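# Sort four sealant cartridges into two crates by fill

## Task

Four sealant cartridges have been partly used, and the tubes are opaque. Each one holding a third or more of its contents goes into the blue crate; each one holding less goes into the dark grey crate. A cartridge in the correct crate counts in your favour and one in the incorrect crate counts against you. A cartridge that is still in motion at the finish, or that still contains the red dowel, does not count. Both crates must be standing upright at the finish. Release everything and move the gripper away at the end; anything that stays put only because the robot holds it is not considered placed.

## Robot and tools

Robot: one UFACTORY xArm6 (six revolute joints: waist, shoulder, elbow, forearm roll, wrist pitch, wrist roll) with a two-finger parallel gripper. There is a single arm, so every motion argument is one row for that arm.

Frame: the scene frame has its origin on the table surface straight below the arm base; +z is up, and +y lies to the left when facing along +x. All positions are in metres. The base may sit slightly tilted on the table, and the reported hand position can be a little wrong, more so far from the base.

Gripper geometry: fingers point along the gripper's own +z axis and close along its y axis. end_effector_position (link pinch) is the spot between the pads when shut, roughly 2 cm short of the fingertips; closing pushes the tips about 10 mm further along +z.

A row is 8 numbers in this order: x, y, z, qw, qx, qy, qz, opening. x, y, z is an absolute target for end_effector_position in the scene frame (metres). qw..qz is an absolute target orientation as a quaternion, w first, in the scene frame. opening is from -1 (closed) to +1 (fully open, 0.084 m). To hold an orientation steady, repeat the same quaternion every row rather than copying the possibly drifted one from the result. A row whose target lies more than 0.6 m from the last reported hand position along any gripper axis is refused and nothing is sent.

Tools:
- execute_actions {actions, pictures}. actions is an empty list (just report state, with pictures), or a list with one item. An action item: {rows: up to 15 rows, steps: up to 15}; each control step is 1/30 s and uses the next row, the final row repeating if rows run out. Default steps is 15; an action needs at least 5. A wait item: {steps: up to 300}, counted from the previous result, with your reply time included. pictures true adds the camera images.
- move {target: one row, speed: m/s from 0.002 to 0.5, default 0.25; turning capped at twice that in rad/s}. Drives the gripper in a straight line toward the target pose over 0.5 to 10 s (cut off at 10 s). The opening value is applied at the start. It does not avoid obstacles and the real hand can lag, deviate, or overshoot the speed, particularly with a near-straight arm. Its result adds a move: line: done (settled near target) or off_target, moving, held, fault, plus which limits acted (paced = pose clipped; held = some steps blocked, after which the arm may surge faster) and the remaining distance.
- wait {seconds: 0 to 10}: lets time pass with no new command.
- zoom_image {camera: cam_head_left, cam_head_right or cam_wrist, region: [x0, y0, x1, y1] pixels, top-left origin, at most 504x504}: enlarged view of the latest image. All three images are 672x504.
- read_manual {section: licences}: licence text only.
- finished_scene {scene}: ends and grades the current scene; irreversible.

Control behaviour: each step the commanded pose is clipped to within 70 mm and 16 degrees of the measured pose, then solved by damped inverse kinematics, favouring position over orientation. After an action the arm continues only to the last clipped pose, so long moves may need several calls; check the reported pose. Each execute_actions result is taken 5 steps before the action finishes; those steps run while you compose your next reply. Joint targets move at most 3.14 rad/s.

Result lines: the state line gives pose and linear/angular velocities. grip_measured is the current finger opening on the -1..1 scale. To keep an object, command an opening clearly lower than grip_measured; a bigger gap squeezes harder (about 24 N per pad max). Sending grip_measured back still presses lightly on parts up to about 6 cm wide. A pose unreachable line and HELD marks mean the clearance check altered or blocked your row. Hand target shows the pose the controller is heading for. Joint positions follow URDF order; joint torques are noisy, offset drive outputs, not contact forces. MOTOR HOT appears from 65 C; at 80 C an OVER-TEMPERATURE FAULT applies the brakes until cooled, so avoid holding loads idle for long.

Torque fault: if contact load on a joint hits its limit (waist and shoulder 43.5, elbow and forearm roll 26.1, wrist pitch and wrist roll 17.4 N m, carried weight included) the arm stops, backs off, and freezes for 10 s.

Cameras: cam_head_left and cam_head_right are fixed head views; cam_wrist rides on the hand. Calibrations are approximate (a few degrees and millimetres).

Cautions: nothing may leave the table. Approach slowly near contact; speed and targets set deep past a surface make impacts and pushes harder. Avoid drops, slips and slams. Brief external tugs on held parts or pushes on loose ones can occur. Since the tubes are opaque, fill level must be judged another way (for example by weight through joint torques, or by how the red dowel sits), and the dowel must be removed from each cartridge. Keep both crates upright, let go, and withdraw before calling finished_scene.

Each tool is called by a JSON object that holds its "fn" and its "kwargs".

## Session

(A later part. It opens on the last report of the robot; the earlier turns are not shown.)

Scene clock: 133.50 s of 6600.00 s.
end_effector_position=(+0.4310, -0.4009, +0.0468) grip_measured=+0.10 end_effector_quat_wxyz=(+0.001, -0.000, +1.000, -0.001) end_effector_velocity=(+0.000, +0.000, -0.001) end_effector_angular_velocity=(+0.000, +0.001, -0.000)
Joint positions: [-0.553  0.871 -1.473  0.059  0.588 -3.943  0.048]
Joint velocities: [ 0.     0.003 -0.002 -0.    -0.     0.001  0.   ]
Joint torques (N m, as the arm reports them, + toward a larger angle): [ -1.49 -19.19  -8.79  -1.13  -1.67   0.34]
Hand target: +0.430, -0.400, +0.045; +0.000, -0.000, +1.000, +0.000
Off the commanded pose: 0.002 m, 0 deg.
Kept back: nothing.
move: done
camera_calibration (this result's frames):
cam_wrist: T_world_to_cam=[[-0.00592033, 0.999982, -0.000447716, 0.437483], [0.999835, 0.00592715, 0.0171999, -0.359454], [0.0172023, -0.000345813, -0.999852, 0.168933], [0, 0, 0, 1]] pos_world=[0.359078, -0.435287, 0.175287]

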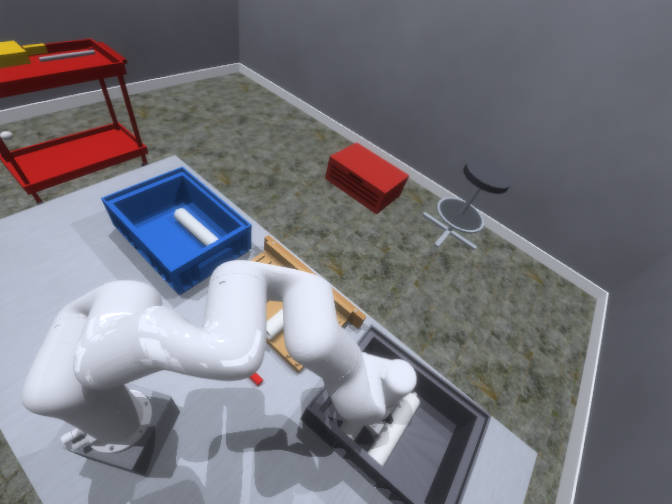

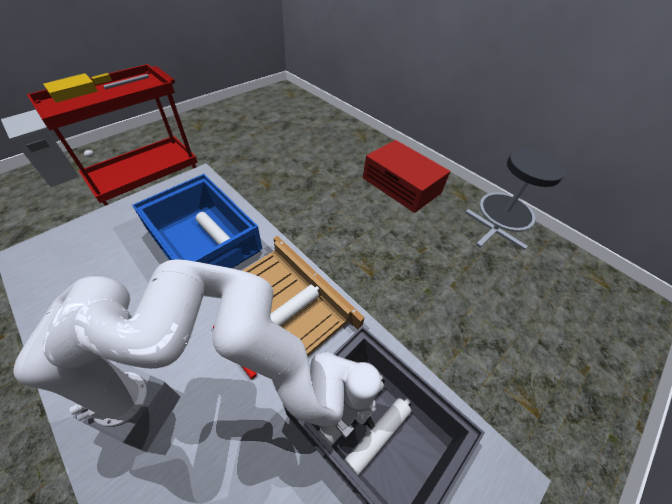

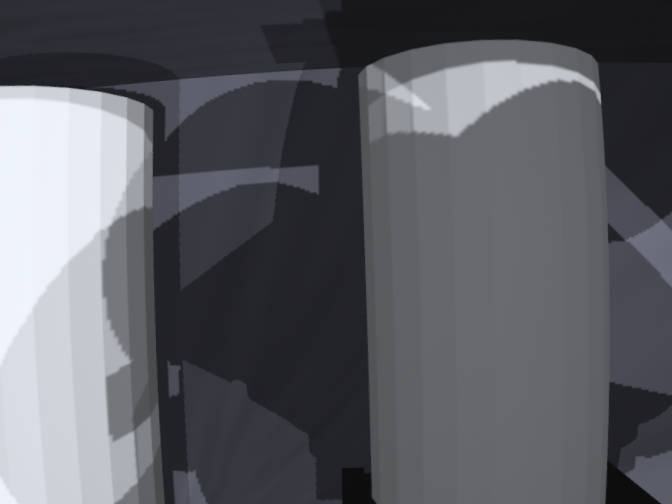

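{"fn": "execute_actions", "kwargs": {"actions": [{"rows":[[0.431,-0.401,0.048,0,0,1,0,-0.4],[0.431,-0.401,0.048,0,0,1,0,-0.1],[0.431,-0.401,0.048,0,0,1,0,0.1],[0.431,-0.401,0.048,0,0,1,0,0.25],[0.431,-0.401,0.048,0,0,1,0,0.4],[0.431,-0.401,0.048,0,0,1,0,0.55]],"steps":10}]}}

{"fn": "move", "kwargs": {"target": [0.435,-0.39,0.21,0,0,1,0,0.55], "speed": 0.3}}

{"fn": "move", "kwargs": {"target": [0.49,-0.053,0.20,0,0,1,0,1.0], "speed": 0.35}}

Scene clock: 133.90 s of 6600.00 s.
end_effector_position=(+0.4303, -0.4003, +0.0464) grip_measured=+0.26 end_effector_quat_wxyz=(-0.001, -0.000, +1.000, +0.000) end_effector_velocity=(-0.022, +0.020, -0.025) end_effector_angular_velocity=(+0.060, +0.062, -0.001)
Joint positions: [-0.553  0.872 -1.475  0.059  0.594 -3.942  0.055]
Joint velocities: [-0.001  0.023  0.025 -0.002  0.038  0.     0.189]
Joint torques (N m, as the arm reports them, + toward a larger angle): [ -1.66 -22.49 -10.47  -1.03  -1.58   0.2 ]
Steps of this call (steps 1 to 7: nothing new was sent; steps 8 to 12: the first 5 steps of this action). Readings (end_effector_position):
8: (+0.4309, -0.4008, +0.0465)
9: (+0.4309, -0.4009, +0.0468)
11: (+0.4308, -0.4008, +0.0469)
12: the state above

Scene clock: 135.40 s of 6600.00 s.
end_effector_position=(+0.4344, -0.3896, +0.2090) grip_measured=+0.54 end_effector_quat_wxyz=(-0.001, +0.000, +1.000, +0.001) end_effector_velocity=(+0.004, -0.003, +0.010) end_effector_angular_velocity=(-0.012, -0.013, +0.002)
Joint positions: [-0.546  0.522 -1.418  0.042  0.887 -3.914  0.067]
Joint velocities: [-0.    -0.012 -0.009 -0.001  0.003 -0.001  0.   ]
Joint torques (N m, as the arm reports them, + toward a larger angle): [ -1.38 -21.57 -12.1   -1.29  -1.63   0.33]
Hand target: +0.435, -0.390, +0.210; -0.000, +0.000, +1.000, -0.000
Off your previous action's commanded pose: 0.003 m, 0 deg at its last step (step 5 of this call).
Off the commanded pose: 0.001 m, 0 deg.
Kept back: nothing.
move: done
camera_calibration (this result's frames):
cam_wrist: T_world_to_cam=[[-0.00562342, 0.999979, 0.00315447, 0.425332], [0.999898, 0.00558145, 0.0131585, -0.365024], [0.0131407, 0.00322815, -0.999908, 0.334271], [0, 0, 0, 1]] pos_world=[0.362986, -0.424365, 0.337702]

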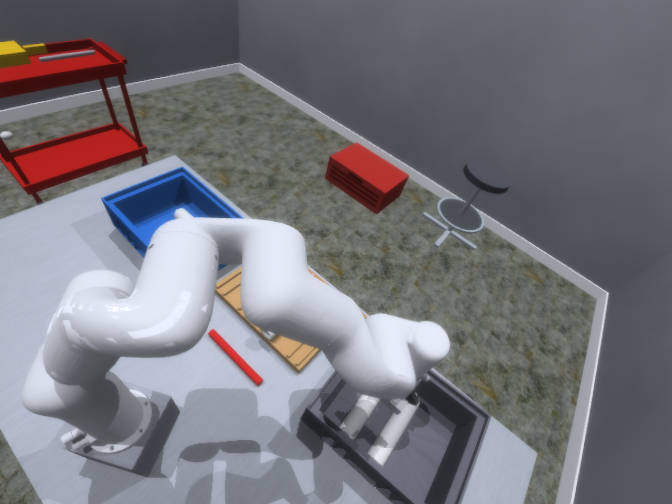

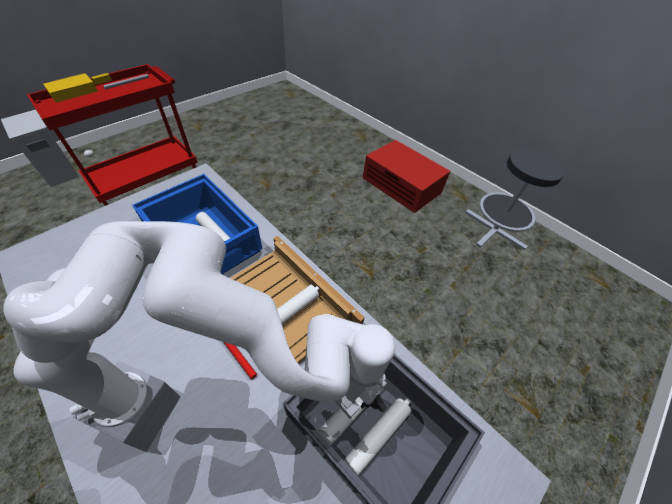

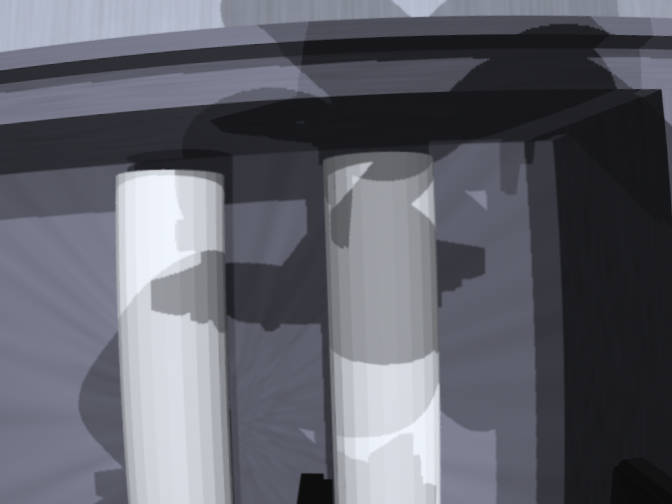

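Scene clock: 136.93 s of 6600.00 s.
end_effector_position=(+0.4914, -0.0533, +0.1999) grip_measured=+1.00 end_effector_quat_wxyz=(+0.000, +0.000, +1.000, +0.001) end_effector_velocity=(+0.001, +0.004, +0.000) end_effector_angular_velocity=(-0.000, +0.001, +0.004)
Joint positions: [ 0.082  0.243 -0.984  0.032  0.712 -3.282  0.084]
Joint velocities: [ 0.007  0.    -0.001 -0.001  0.001  0.005  0.   ]
Joint torques (N m, as the arm reports them, + toward a larger angle): [ -1.12 -17.04 -11.17  -1.3   -1.6    0.27]
Hand target: +0.491, -0.053, +0.200; +0.000, -0.000, +1.000, +0.001
Off the commanded pose: 0.001 m, 0 deg.
Kept back: nothing.
move: done
camera_calibration (this result's frames):
cam_wrist: T_world_to_cam=[[-0.00499402, 0.999983, 0.00307049, 0.0890968], [0.999868, 0.00494591, 0.0154823, -0.424215], [0.0154669, 0.0031474, -0.999875, 0.322129], [0, 0, 0, 1]] pos_world=[0.419622, -0.088011, 0.328383]

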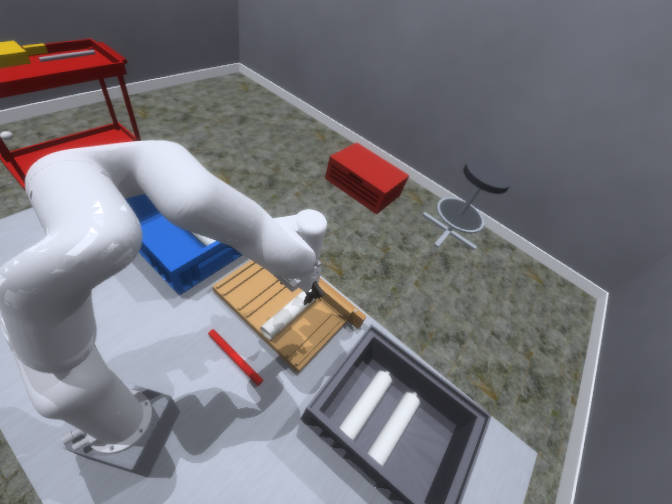

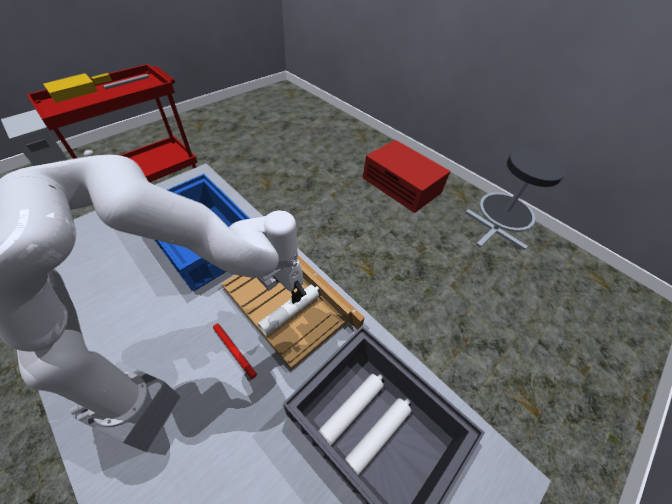

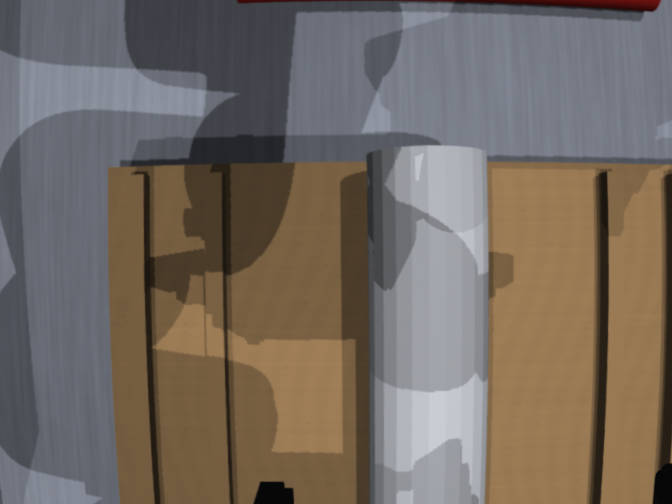

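{"fn": "move", "kwargs": {"target": [0.50,-0.052,0.066,0,0,1,0,1.0], "speed": 0.15}}

{"fn": "execute_actions", "kwargs": {"actions": [{"rows":[[0.50,-0.052,0.066,0,0,1,0,0.7],[0.50,-0.052,0.066,0,0,1,0,0.5],[0.50,-0.052,0.066,0,0,1,0,0.4],[0.50,-0.052,0.066,0,0,1,0,0.32],[0.50,-0.052,0.066,0,0,1,0,0.25],[0.50,-0.052,0.066,0,0,1,0,0.18],[0.50,-0.052,0.066,0,0,1,0,0.1],[0.50,-0.052,0.066,0,0,1,0,0.0],[0.50,-0.052,0.066,0,0,1,0,-0.1],[0.50,-0.052,0.066,0,0,1,0,-0.2],[0.50,-0.052,0.066,0,0,1,0,-0.3],[0.50,-0.052,0.066,0,0,1,0,-0.45]],"steps":15}]}}

{"fn": "move", "kwargs": {"target": [0.50,-0.052,0.21,0,0,1,0,-0.45], "speed": 0.2}}

Scene clock: 138.67 s of 6600.00 s.
end_effector_position=(+0.5006, -0.0520, +0.0663) grip_measured=+1.00 end_effector_quat_wxyz=(+0.001, -0.000, +1.000, +0.000) end_effector_velocity=(-0.002, -0.000, -0.003) end_effector_angular_velocity=(+0.001, +0.006, -0.001)
Joint positions: [ 0.095  0.596 -1.042  0.048  0.416 -3.29   0.084]
Joint velocities: [-0.     0.007 -0.     0.    -0.001  0.     0.   ]
Joint torques (N m, as the arm reports them, + toward a larger angle): [ -1.02 -19.18  -8.91  -0.98  -1.57   0.16]
Hand target: +0.500, -0.052, +0.066; +0.000, -0.000, +1.000, +0.000
Off the commanded pose: 0.001 m, 0 deg.
Kept back: nothing.
move: done
camera_calibration (this result's frames):
cam_wrist: T_world_to_cam=[[-0.00597557, 0.99998, 0.00197862, 0.0888733], [0.999859, 0.00594376, 0.0157147, -0.431279], [0.0157027, 0.00207224, -0.999875, 0.188241], [0, 0, 0, 1]] pos_world=[0.428794, -0.0866982, 0.194819]

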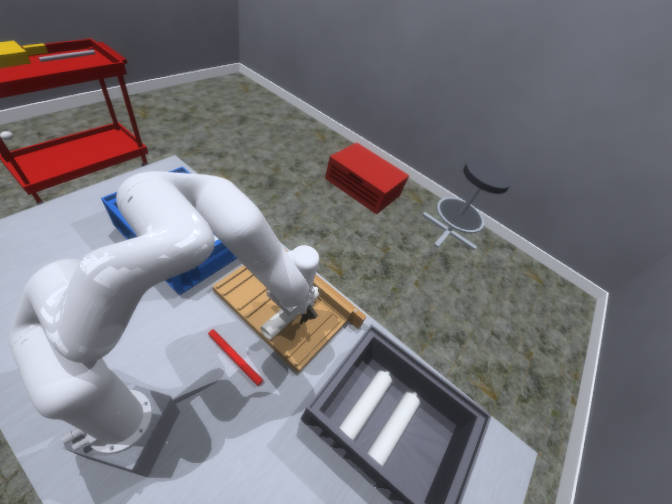

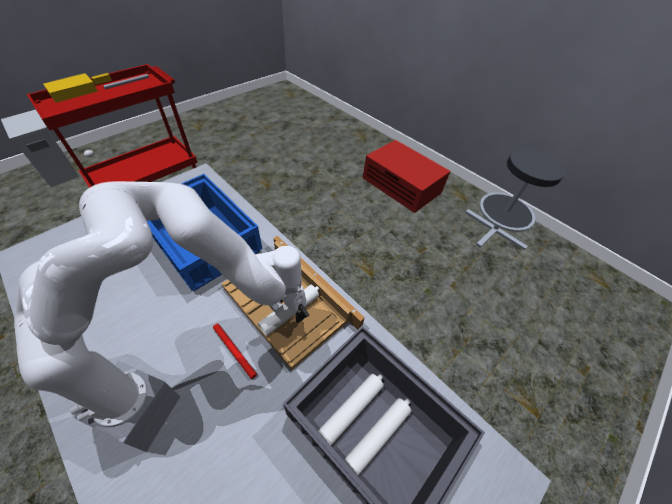

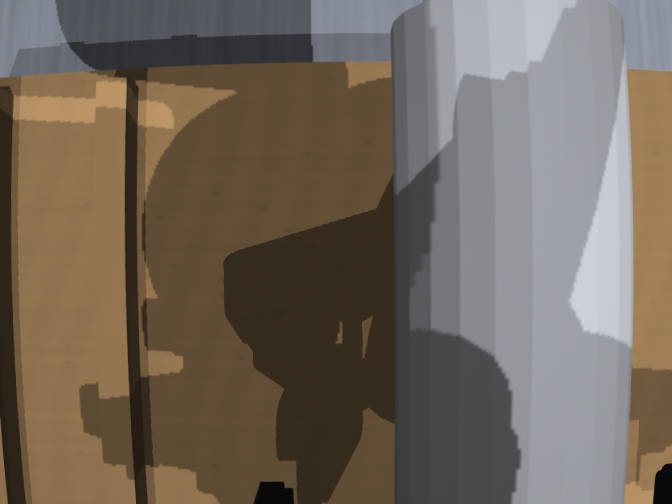

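Scene clock: 139.00 s of 6600.00 s.
end_effector_position=(+0.5002, -0.0514, +0.0663) grip_measured=+0.10 end_effector_quat_wxyz=(+0.000, -0.001, +1.000, +0.000) end_effector_velocity=(+0.000, -0.002, +0.000) end_effector_angular_velocity=(-0.000, -0.002, -0.005)
Joint positions: [ 0.097  0.595 -1.041  0.048  0.417 -3.289  0.048]
Joint velocities: [-0.004 -0.    -0.     0.    -0.001  0.001  0.   ]
Joint torques (N m, as the arm reports them, + toward a larger angle): [ -3.36 -18.29  -9.07  -1.32  -1.85   0.38]
Steps of this call (steps 1 to 10: the first 10 steps of this action). Readings (end_effector_position):
1: (+0.5005, -0.0520, +0.0662)
2: (+0.5004, -0.0520, +0.0662)
4: (+0.5002, -0.0520, +0.0661)
8: (+0.5002, -0.0511, +0.0663)
10: the state above

Scene clock: 140.43 s of 6600.00 s.
end_effector_position=(+0.4993, -0.0520, +0.2094) grip_measured=+0.10 end_effector_quat_wxyz=(-0.001, +0.000, +1.000, -0.000) end_effector_velocity=(+0.004, +0.000, +0.007) end_effector_angular_velocity=(-0.001, -0.014, +0.001)
Joint positions: [ 0.086  0.247 -1.024  0.028  0.75  -3.275  0.048]
Joint velocities: [ 0.001 -0.008 -0.007  0.001  0.002 -0.001 -0.   ]
Joint torques (N m, as the arm reports them, + toward a larger angle): [ -0.84 -18.79 -12.72  -1.42  -1.85   0.38]
Hand target: +0.500, -0.052, +0.210; -0.000, +0.000, +1.000, -0.000
Off your previous action's commanded pose: 0.001 m, 0 deg at its last step (step 5 of this call).
Off the commanded pose: 0.001 m, 0 deg.
Kept back: nothing.
move: done
camera_calibration (this result's frames):
cam_wrist: T_world_to_cam=[[-0.00571061, 0.999982, 0.00187802, 0.0884218], [0.999898, 0.00568552, 0.0131038, -0.431782], [0.0130928, 0.00195266, -0.999912, 0.332693], [0, 0, 0, 1]] pos_world=[0.427887, -0.0866149, 0.338156]

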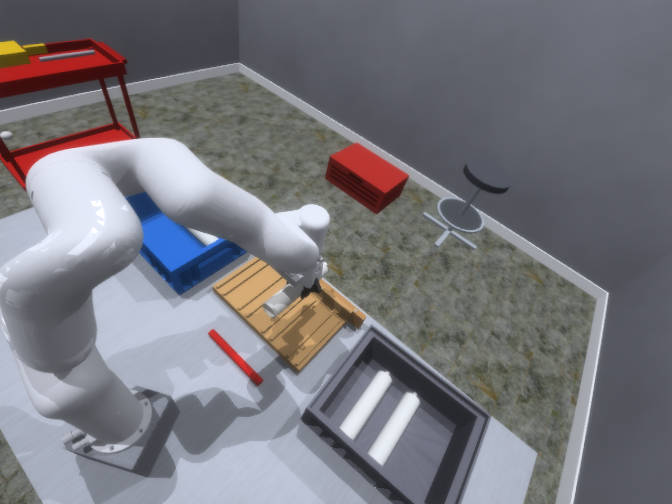

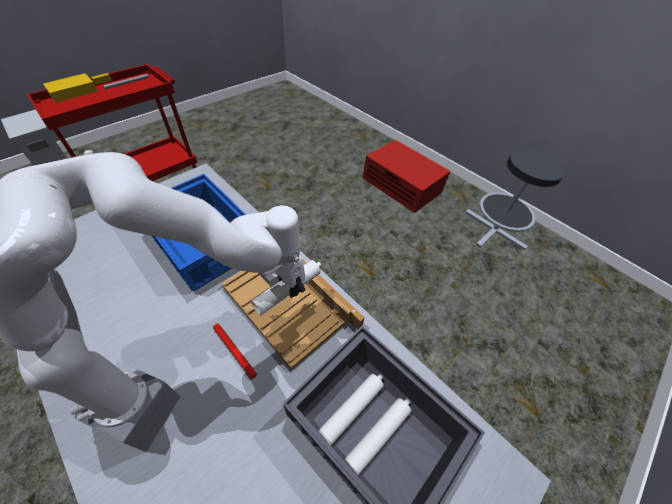

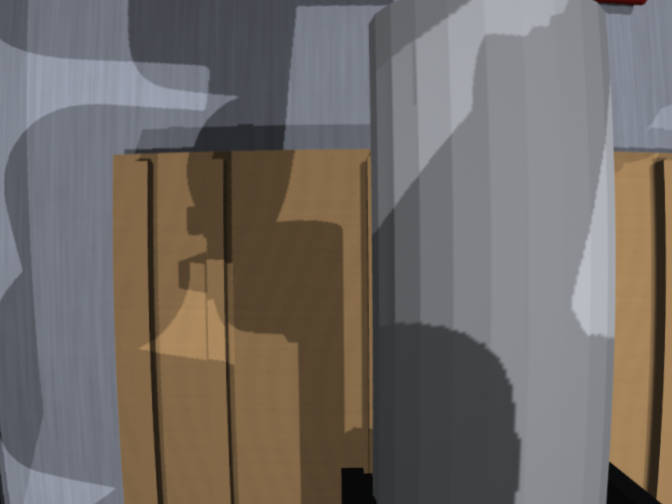

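{"fn": "move", "kwargs": {"target": [0.39,0.44,0.22,0,0.7071,-0.7071,0,-0.45], "speed": 0.3}}

Scene clock: 143.77 s of 6600.00 s.
end_effector_position=(+0.3914, +0.4406, +0.2200) grip_measured=+0.10 end_effector_quat_wxyz=(-0.001, +0.707, -0.708, -0.001) end_effector_velocity=(-0.000, +0.004, +0.001) end_effector_angular_velocity=(+0.002, +0.001, +0.007)
Joint positions: [ 1.05   0.483 -1.423 -0.014  0.906 -3.852  0.048]
Joint velocities: [ 0.004  0.005 -0.013  0.003  0.006 -0.004 -0.   ]
Joint torques (N m, as the arm reports them, + toward a larger angle): [ -0.22 -23.37 -13.63  -1.33  -1.92   0.27]
Hand target: +0.391, +0.441, +0.220; -0.001, +0.707, -0.707, -0.001
Off the commanded pose: 0.002 m, 0 deg.
Kept back: nothing.
move: done
camera_calibration (this result's frames):
cam_wrist: T_world_to_cam=[[-0.999988, -0.00443582, 0.00207451, 0.426888], [-0.00440104, 0.999854, 0.0164808, -0.372524], [-0.00214731, 0.0164715, -0.999862, 0.343254], [0, 0, 0, 1]] pos_world=[0.42598, 0.368709, 0.348461]

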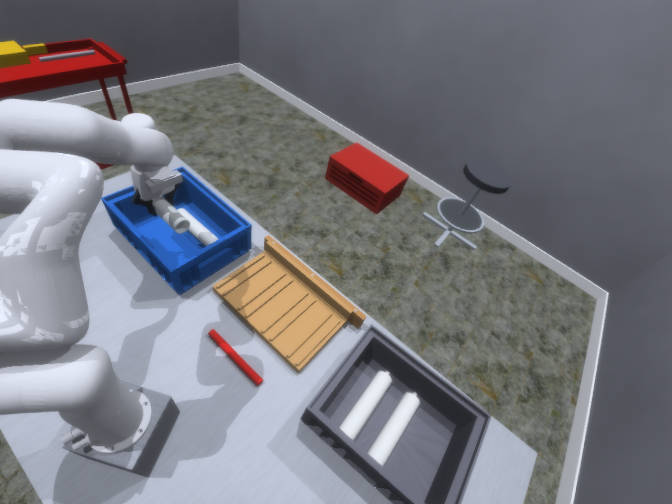

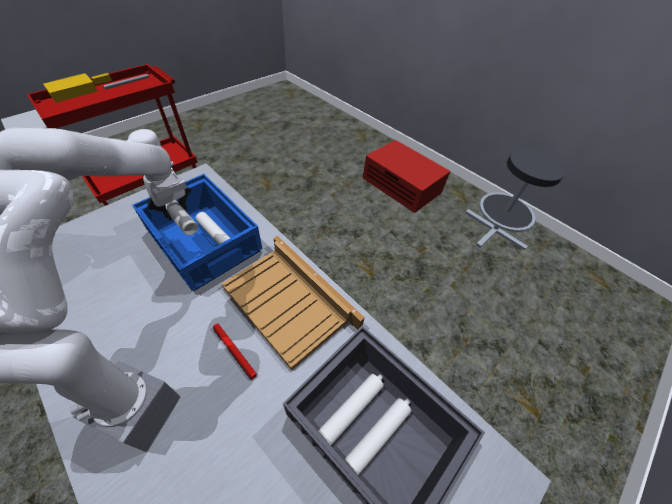

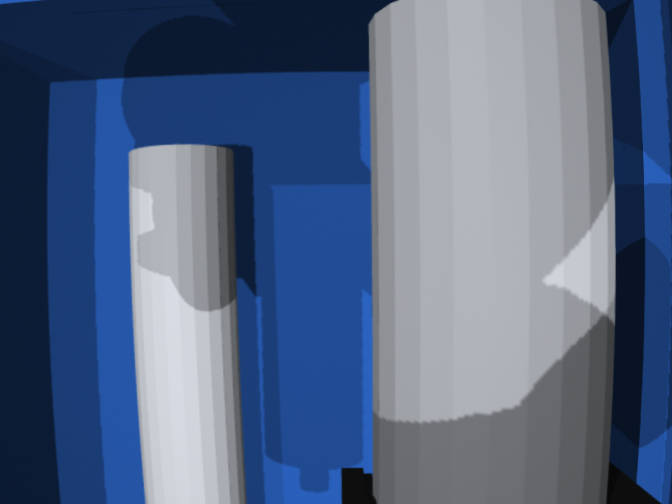

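{"fn": "move", "kwargs": {"target": [0.40,0.44,0.058,0,0.7071,-0.7071,0,-0.45], "speed": 0.17}}

{"fn": "move", "kwargs": {"target": [0.40,0.44,0.047,0,0.7071,-0.7071,0,-0.45], "speed": 0.03}}

Scene clock: 145.43 s of 6600.00 s.
end_effector_position=(+0.4005, +0.4406, +0.0587) grip_measured=+0.10 end_effector_quat_wxyz=(-0.001, +0.707, -0.707, -0.000) end_effector_velocity=(-0.005, -0.006, -0.009) end_effector_angular_velocity=(-0.015, +0.014, +0.001)
Joint positions: [ 1.034  0.824 -1.469 -0.021  0.611 -3.861  0.048]
Joint velocities: [-0.     0.011  0.007 -0.     0.002 -0.001 -0.   ]
Joint torques (N m, as the arm reports them, + toward a larger angle): [ -0.29 -24.55 -11.97  -1.25  -1.82   0.24]
Hand target: +0.400, +0.440, +0.058; +0.000, +0.707, -0.707, -0.000
Off the commanded pose: 0.001 m, 0 deg.
Kept back: nothing.
move: done
camera_calibration (this result's frames):
cam_wrist: T_world_to_cam=[[-0.999981, -0.00602801, 0.000817616, 0.437111], [-0.00601413, 0.999853, 0.0160311, -0.369151], [-0.000914132, 0.0160259, -0.999871, 0.181728], [0, 0, 0, 1]] pos_world=[0.435049, 0.36882, 0.187265]

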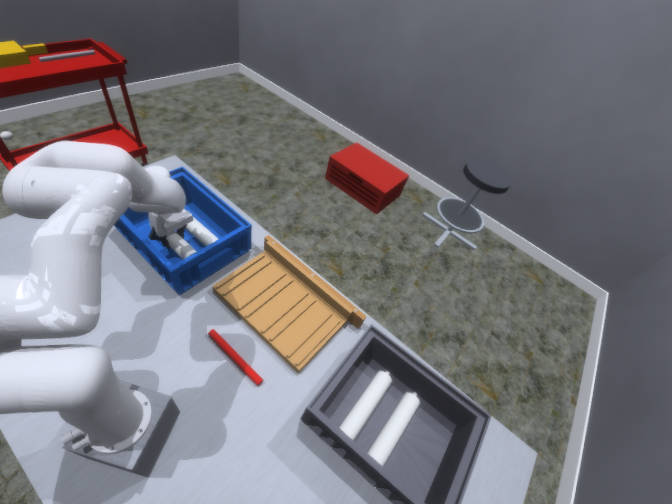

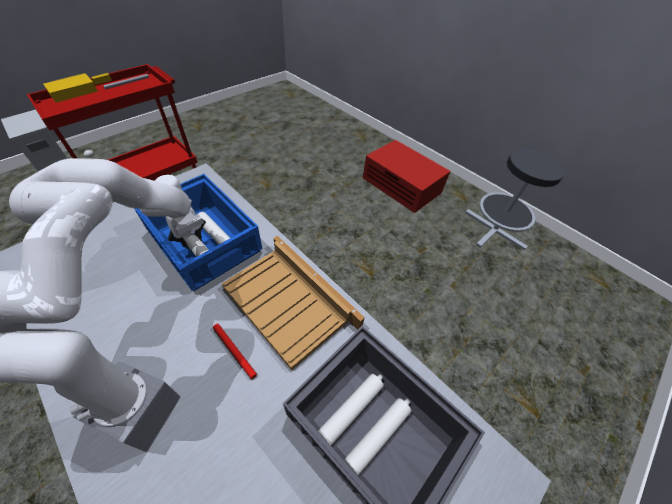

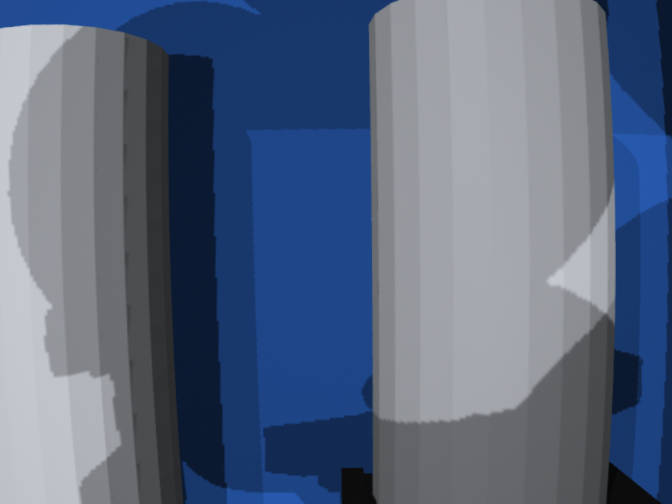

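Scene clock: 146.17 s of 6600.00 s.
end_effector_position=(+0.4002, +0.4402, +0.0474) grip_measured=+0.10 end_effector_quat_wxyz=(-0.000, +0.707, -0.707, -0.000) end_effector_velocity=(+0.001, +0.001, +0.000) end_effector_angular_velocity=(+0.002, -0.003, +0.002)
Joint positions: [ 1.034  0.851 -1.479 -0.021  0.594 -3.861  0.048]
Joint velocities: [ 0.     0.001 -0.002 -0.001 -0.003 -0.001 -0.   ]
Joint torques (N m, as the arm reports them, + toward a larger angle): [ -0.5  -24.61 -11.38  -1.14  -1.79   0.22]
Hand target: +0.400, +0.440, +0.047; +0.000, +0.707, -0.707, -0.000
Off the commanded pose: 0.001 m, 0 deg.
Kept back: nothing.
move: done
camera_calibration (this result's frames):
cam_wrist: T_world_to_cam=[[-0.999982, -0.00585952, 0.00137144, 0.436707], [-0.00583787, 0.999866, 0.0152915, -0.36863], [-0.00146086, 0.0152832, -0.999882, 0.170976], [0, 0, 0, 1]] pos_world=[0.434797, 0.368526, 0.175994]

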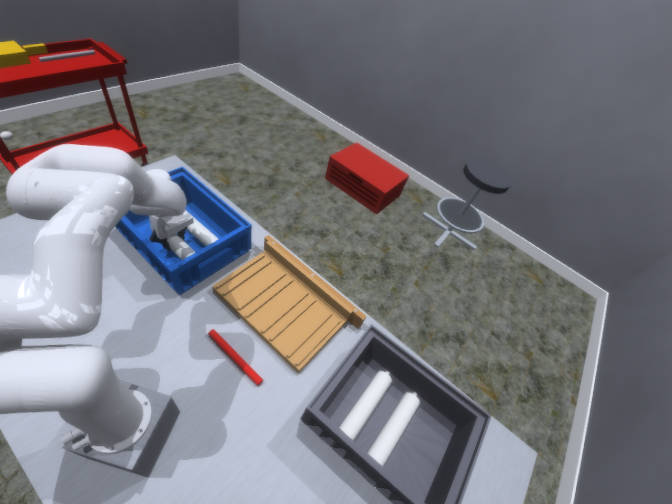

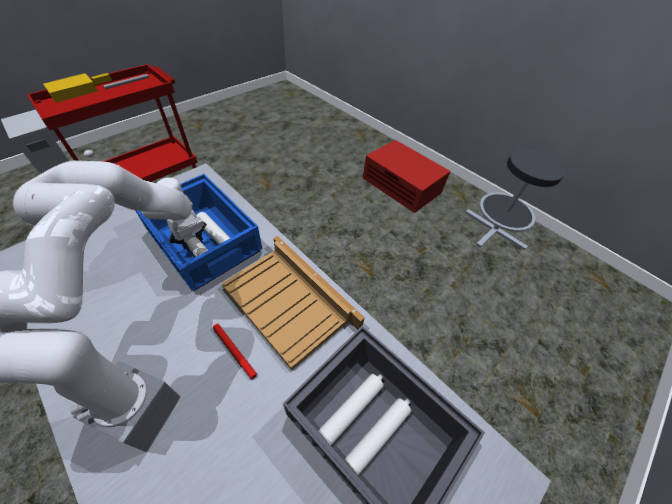

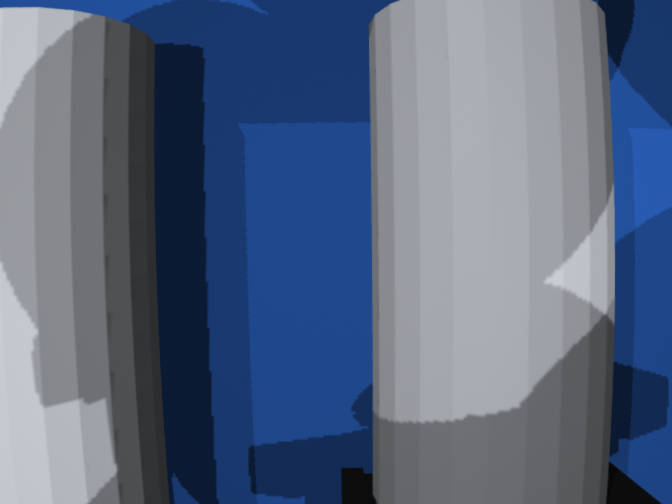

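{"fn": "execute_actions", "kwargs": {"actions": [{"rows":[[0.40,0.44,0.047,0,0.7071,-0.7071,0,-0.4],[0.40,0.44,0.047,0,0.7071,-0.7071,0,-0.1],[0.40,0.44,0.047,0,0.7071,-0.7071,0,0.1],[0.40,0.44,0.047,0,0.7071,-0.7071,0,0.25],[0.40,0.44,0.047,0,0.7071,-0.7071,0,0.4],[0.40,0.44,0.047,0,0.7071,-0.7071,0,0.55]],"steps":12}]}}

{"fn": "move", "kwargs": {"target": [0.39,0.40,0.24,0,0.7071,-0.7071,0,0.55], "speed": 0.3}}

{"fn": "move", "kwargs": {"target": [0.30,0.15,0.33,0,0.7071,-0.7071,0,1.0], "speed": 0.35}}

Scene clock: 146.70 s of 6600.00 s.
end_effector_position=(+0.4005, +0.4406, +0.0477) grip_measured=+0.50 end_effector_quat_wxyz=(-0.001, +0.707, -0.707, -0.000) end_effector_velocity=(+0.003, +0.004, +0.005) end_effector_angular_velocity=(+0.009, -0.007, +0.001)
Joint positions: [ 1.034  0.851 -1.48  -0.021  0.594 -3.861  0.065]
Joint velocities: [ 0.001 -0.005 -0.005  0.001 -0.002 -0.001  0.067]
Joint torques (N m, as the arm reports them, + toward a larger angle): [ -0.58 -22.74 -10.23  -1.17  -1.53   0.32]
Steps of this call (steps 1 to 9: nothing new was sent; steps 10 to 16: the first 7 steps of this action). Readings (end_effector_position):
10: (+0.4002, +0.4402, +0.0473)
11: (+0.4002, +0.4402, +0.0473)
13: (+0.4002, +0.4402, +0.0473)
16: the state above

Scene clock: 148.17 s of 6600.00 s.
end_effector_position=(+0.3894, +0.3996, +0.2391) grip_measured=+0.54 end_effector_quat_wxyz=(+0.001, +0.707, -0.707, +0.000) end_effector_velocity=(+0.002, +0.002, +0.008) end_effector_angular_velocity=(+0.010, -0.009, +0.001)
Joint positions: [ 1.004  0.355 -1.288 -0.014  0.902 -3.899  0.067]
Joint velocities: [-0.    -0.012 -0.005  0.     0.003 -0.002 -0.   ]
Joint torques (N m, as the arm reports them, + toward a larger angle): [ -0.54 -20.   -12.05  -1.24  -1.51   0.37]
Hand target: +0.390, +0.400, +0.240; +0.000, +0.707, -0.707, +0.000
Off your previous action's commanded pose: 0.000 m, 0 deg at its last step (step 5 of this call).
Off the commanded pose: 0.001 m, 0 deg.
Kept back: nothing.
move: done
camera_calibration (this result's frames):
cam_wrist: T_world_to_cam=[[-0.999978, -0.00581189, 0.00311087, 0.424991], [-0.00577042, 0.999897, 0.0131791, -0.33052], [-0.00318715, 0.0131609, -0.999908, 0.364764], [0, 0, 0, 1]] pos_world=[0.424237, 0.328155, 0.367765]

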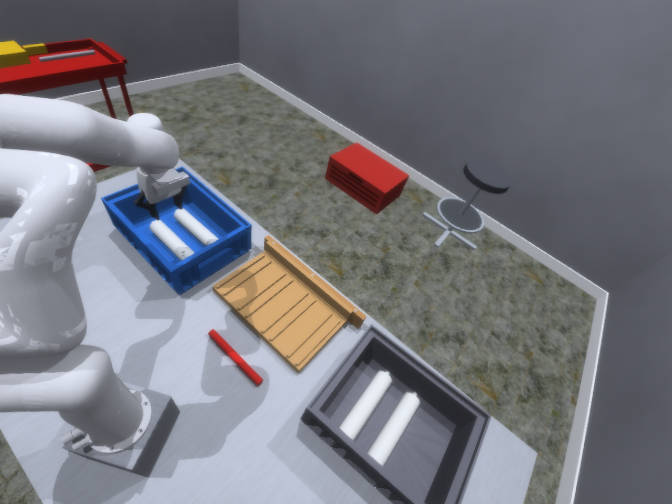

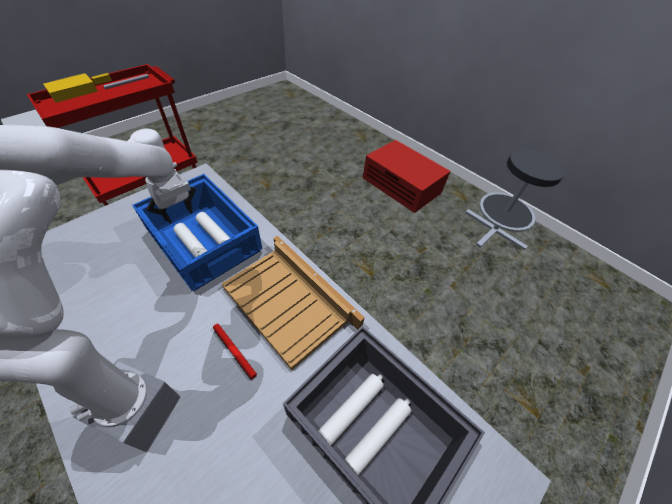

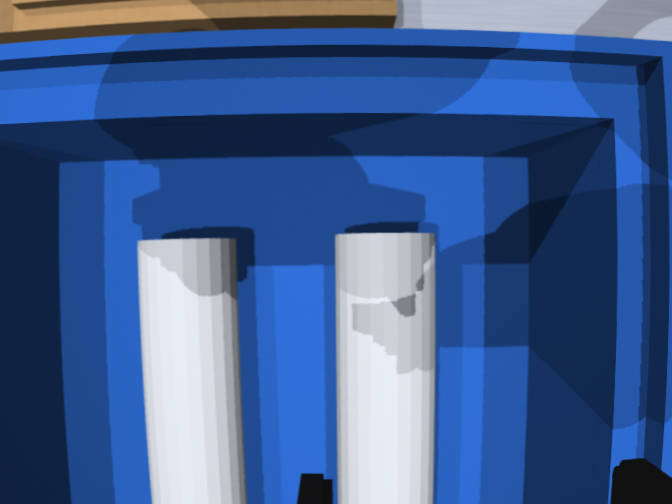

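Scene clock: 149.63 s of 6600.00 s.
end_effector_position=(+0.2992, +0.1501, +0.3298) grip_measured=+1.00 end_effector_quat_wxyz=(+0.001, +0.707, -0.707, +0.000) end_effector_velocity=(+0.000, -0.001, +0.002) end_effector_angular_velocity=(+0.002, -0.004, +0.001)
Joint positions: [ 0.665 -0.532 -0.58  -0.     1.077 -4.248  0.084]
Joint velocities: [-0.003 -0.008  0.001 -0.     0.002 -0.004  0.   ]
Joint torques (N m, as the arm reports them, + toward a larger angle): [ -0.3   -7.01 -12.95  -1.33  -1.62   0.36]
Hand target: +0.299, +0.150, +0.330; +0.000, +0.707, -0.707, +0.000
Off the commanded pose: 0.001 m, 0 deg.
Kept back: nothing.
move: done
camera_calibration (this result's frames):
cam_wrist: T_world_to_cam=[[-0.999979, -0.00611275, 0.00231896, 0.333333], [-0.00608066, 0.999889, 0.0136022, -0.0828126], [-0.00240185, 0.0135878, -0.999905, 0.458174], [0, 0, 0, 1]] pos_world=[0.333923, 0.0786154, 0.458483]

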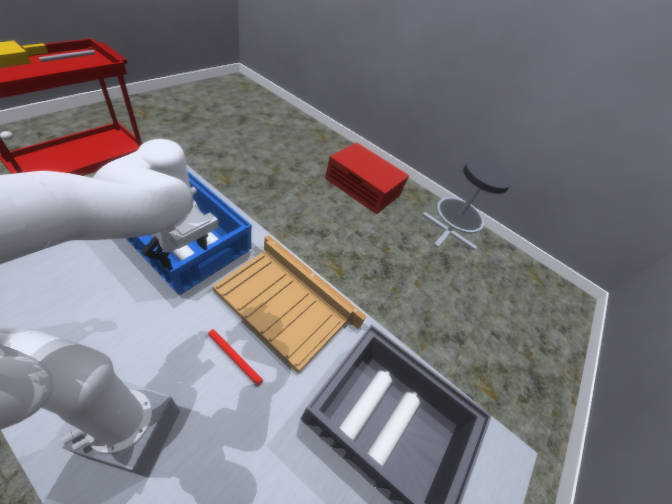

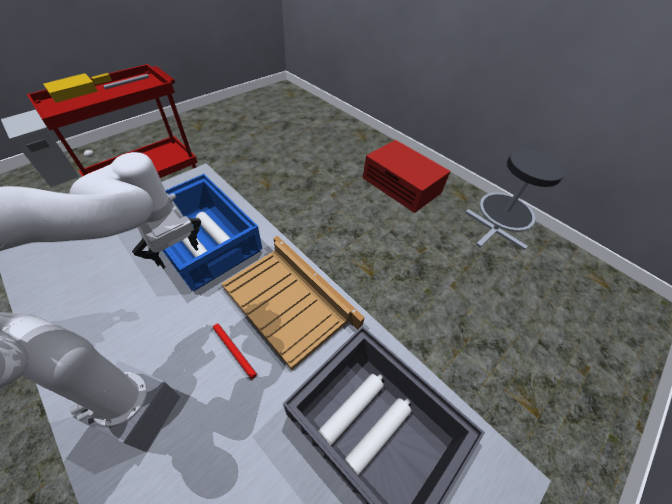

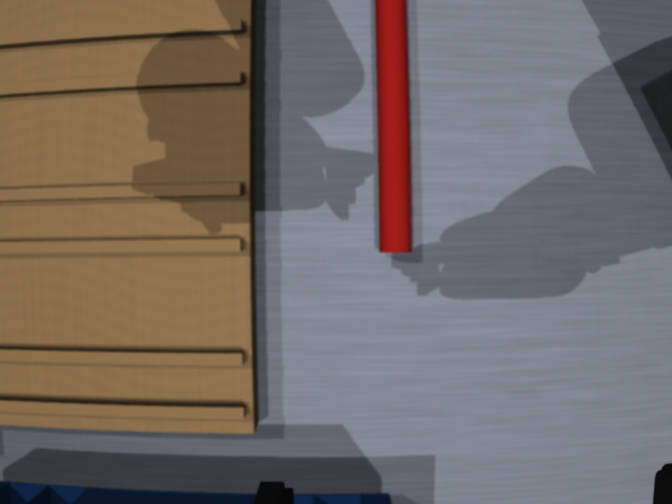

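{"fn": "finished_scene", "kwargs": {"scene": 1}}

The scene is finished: the task was done.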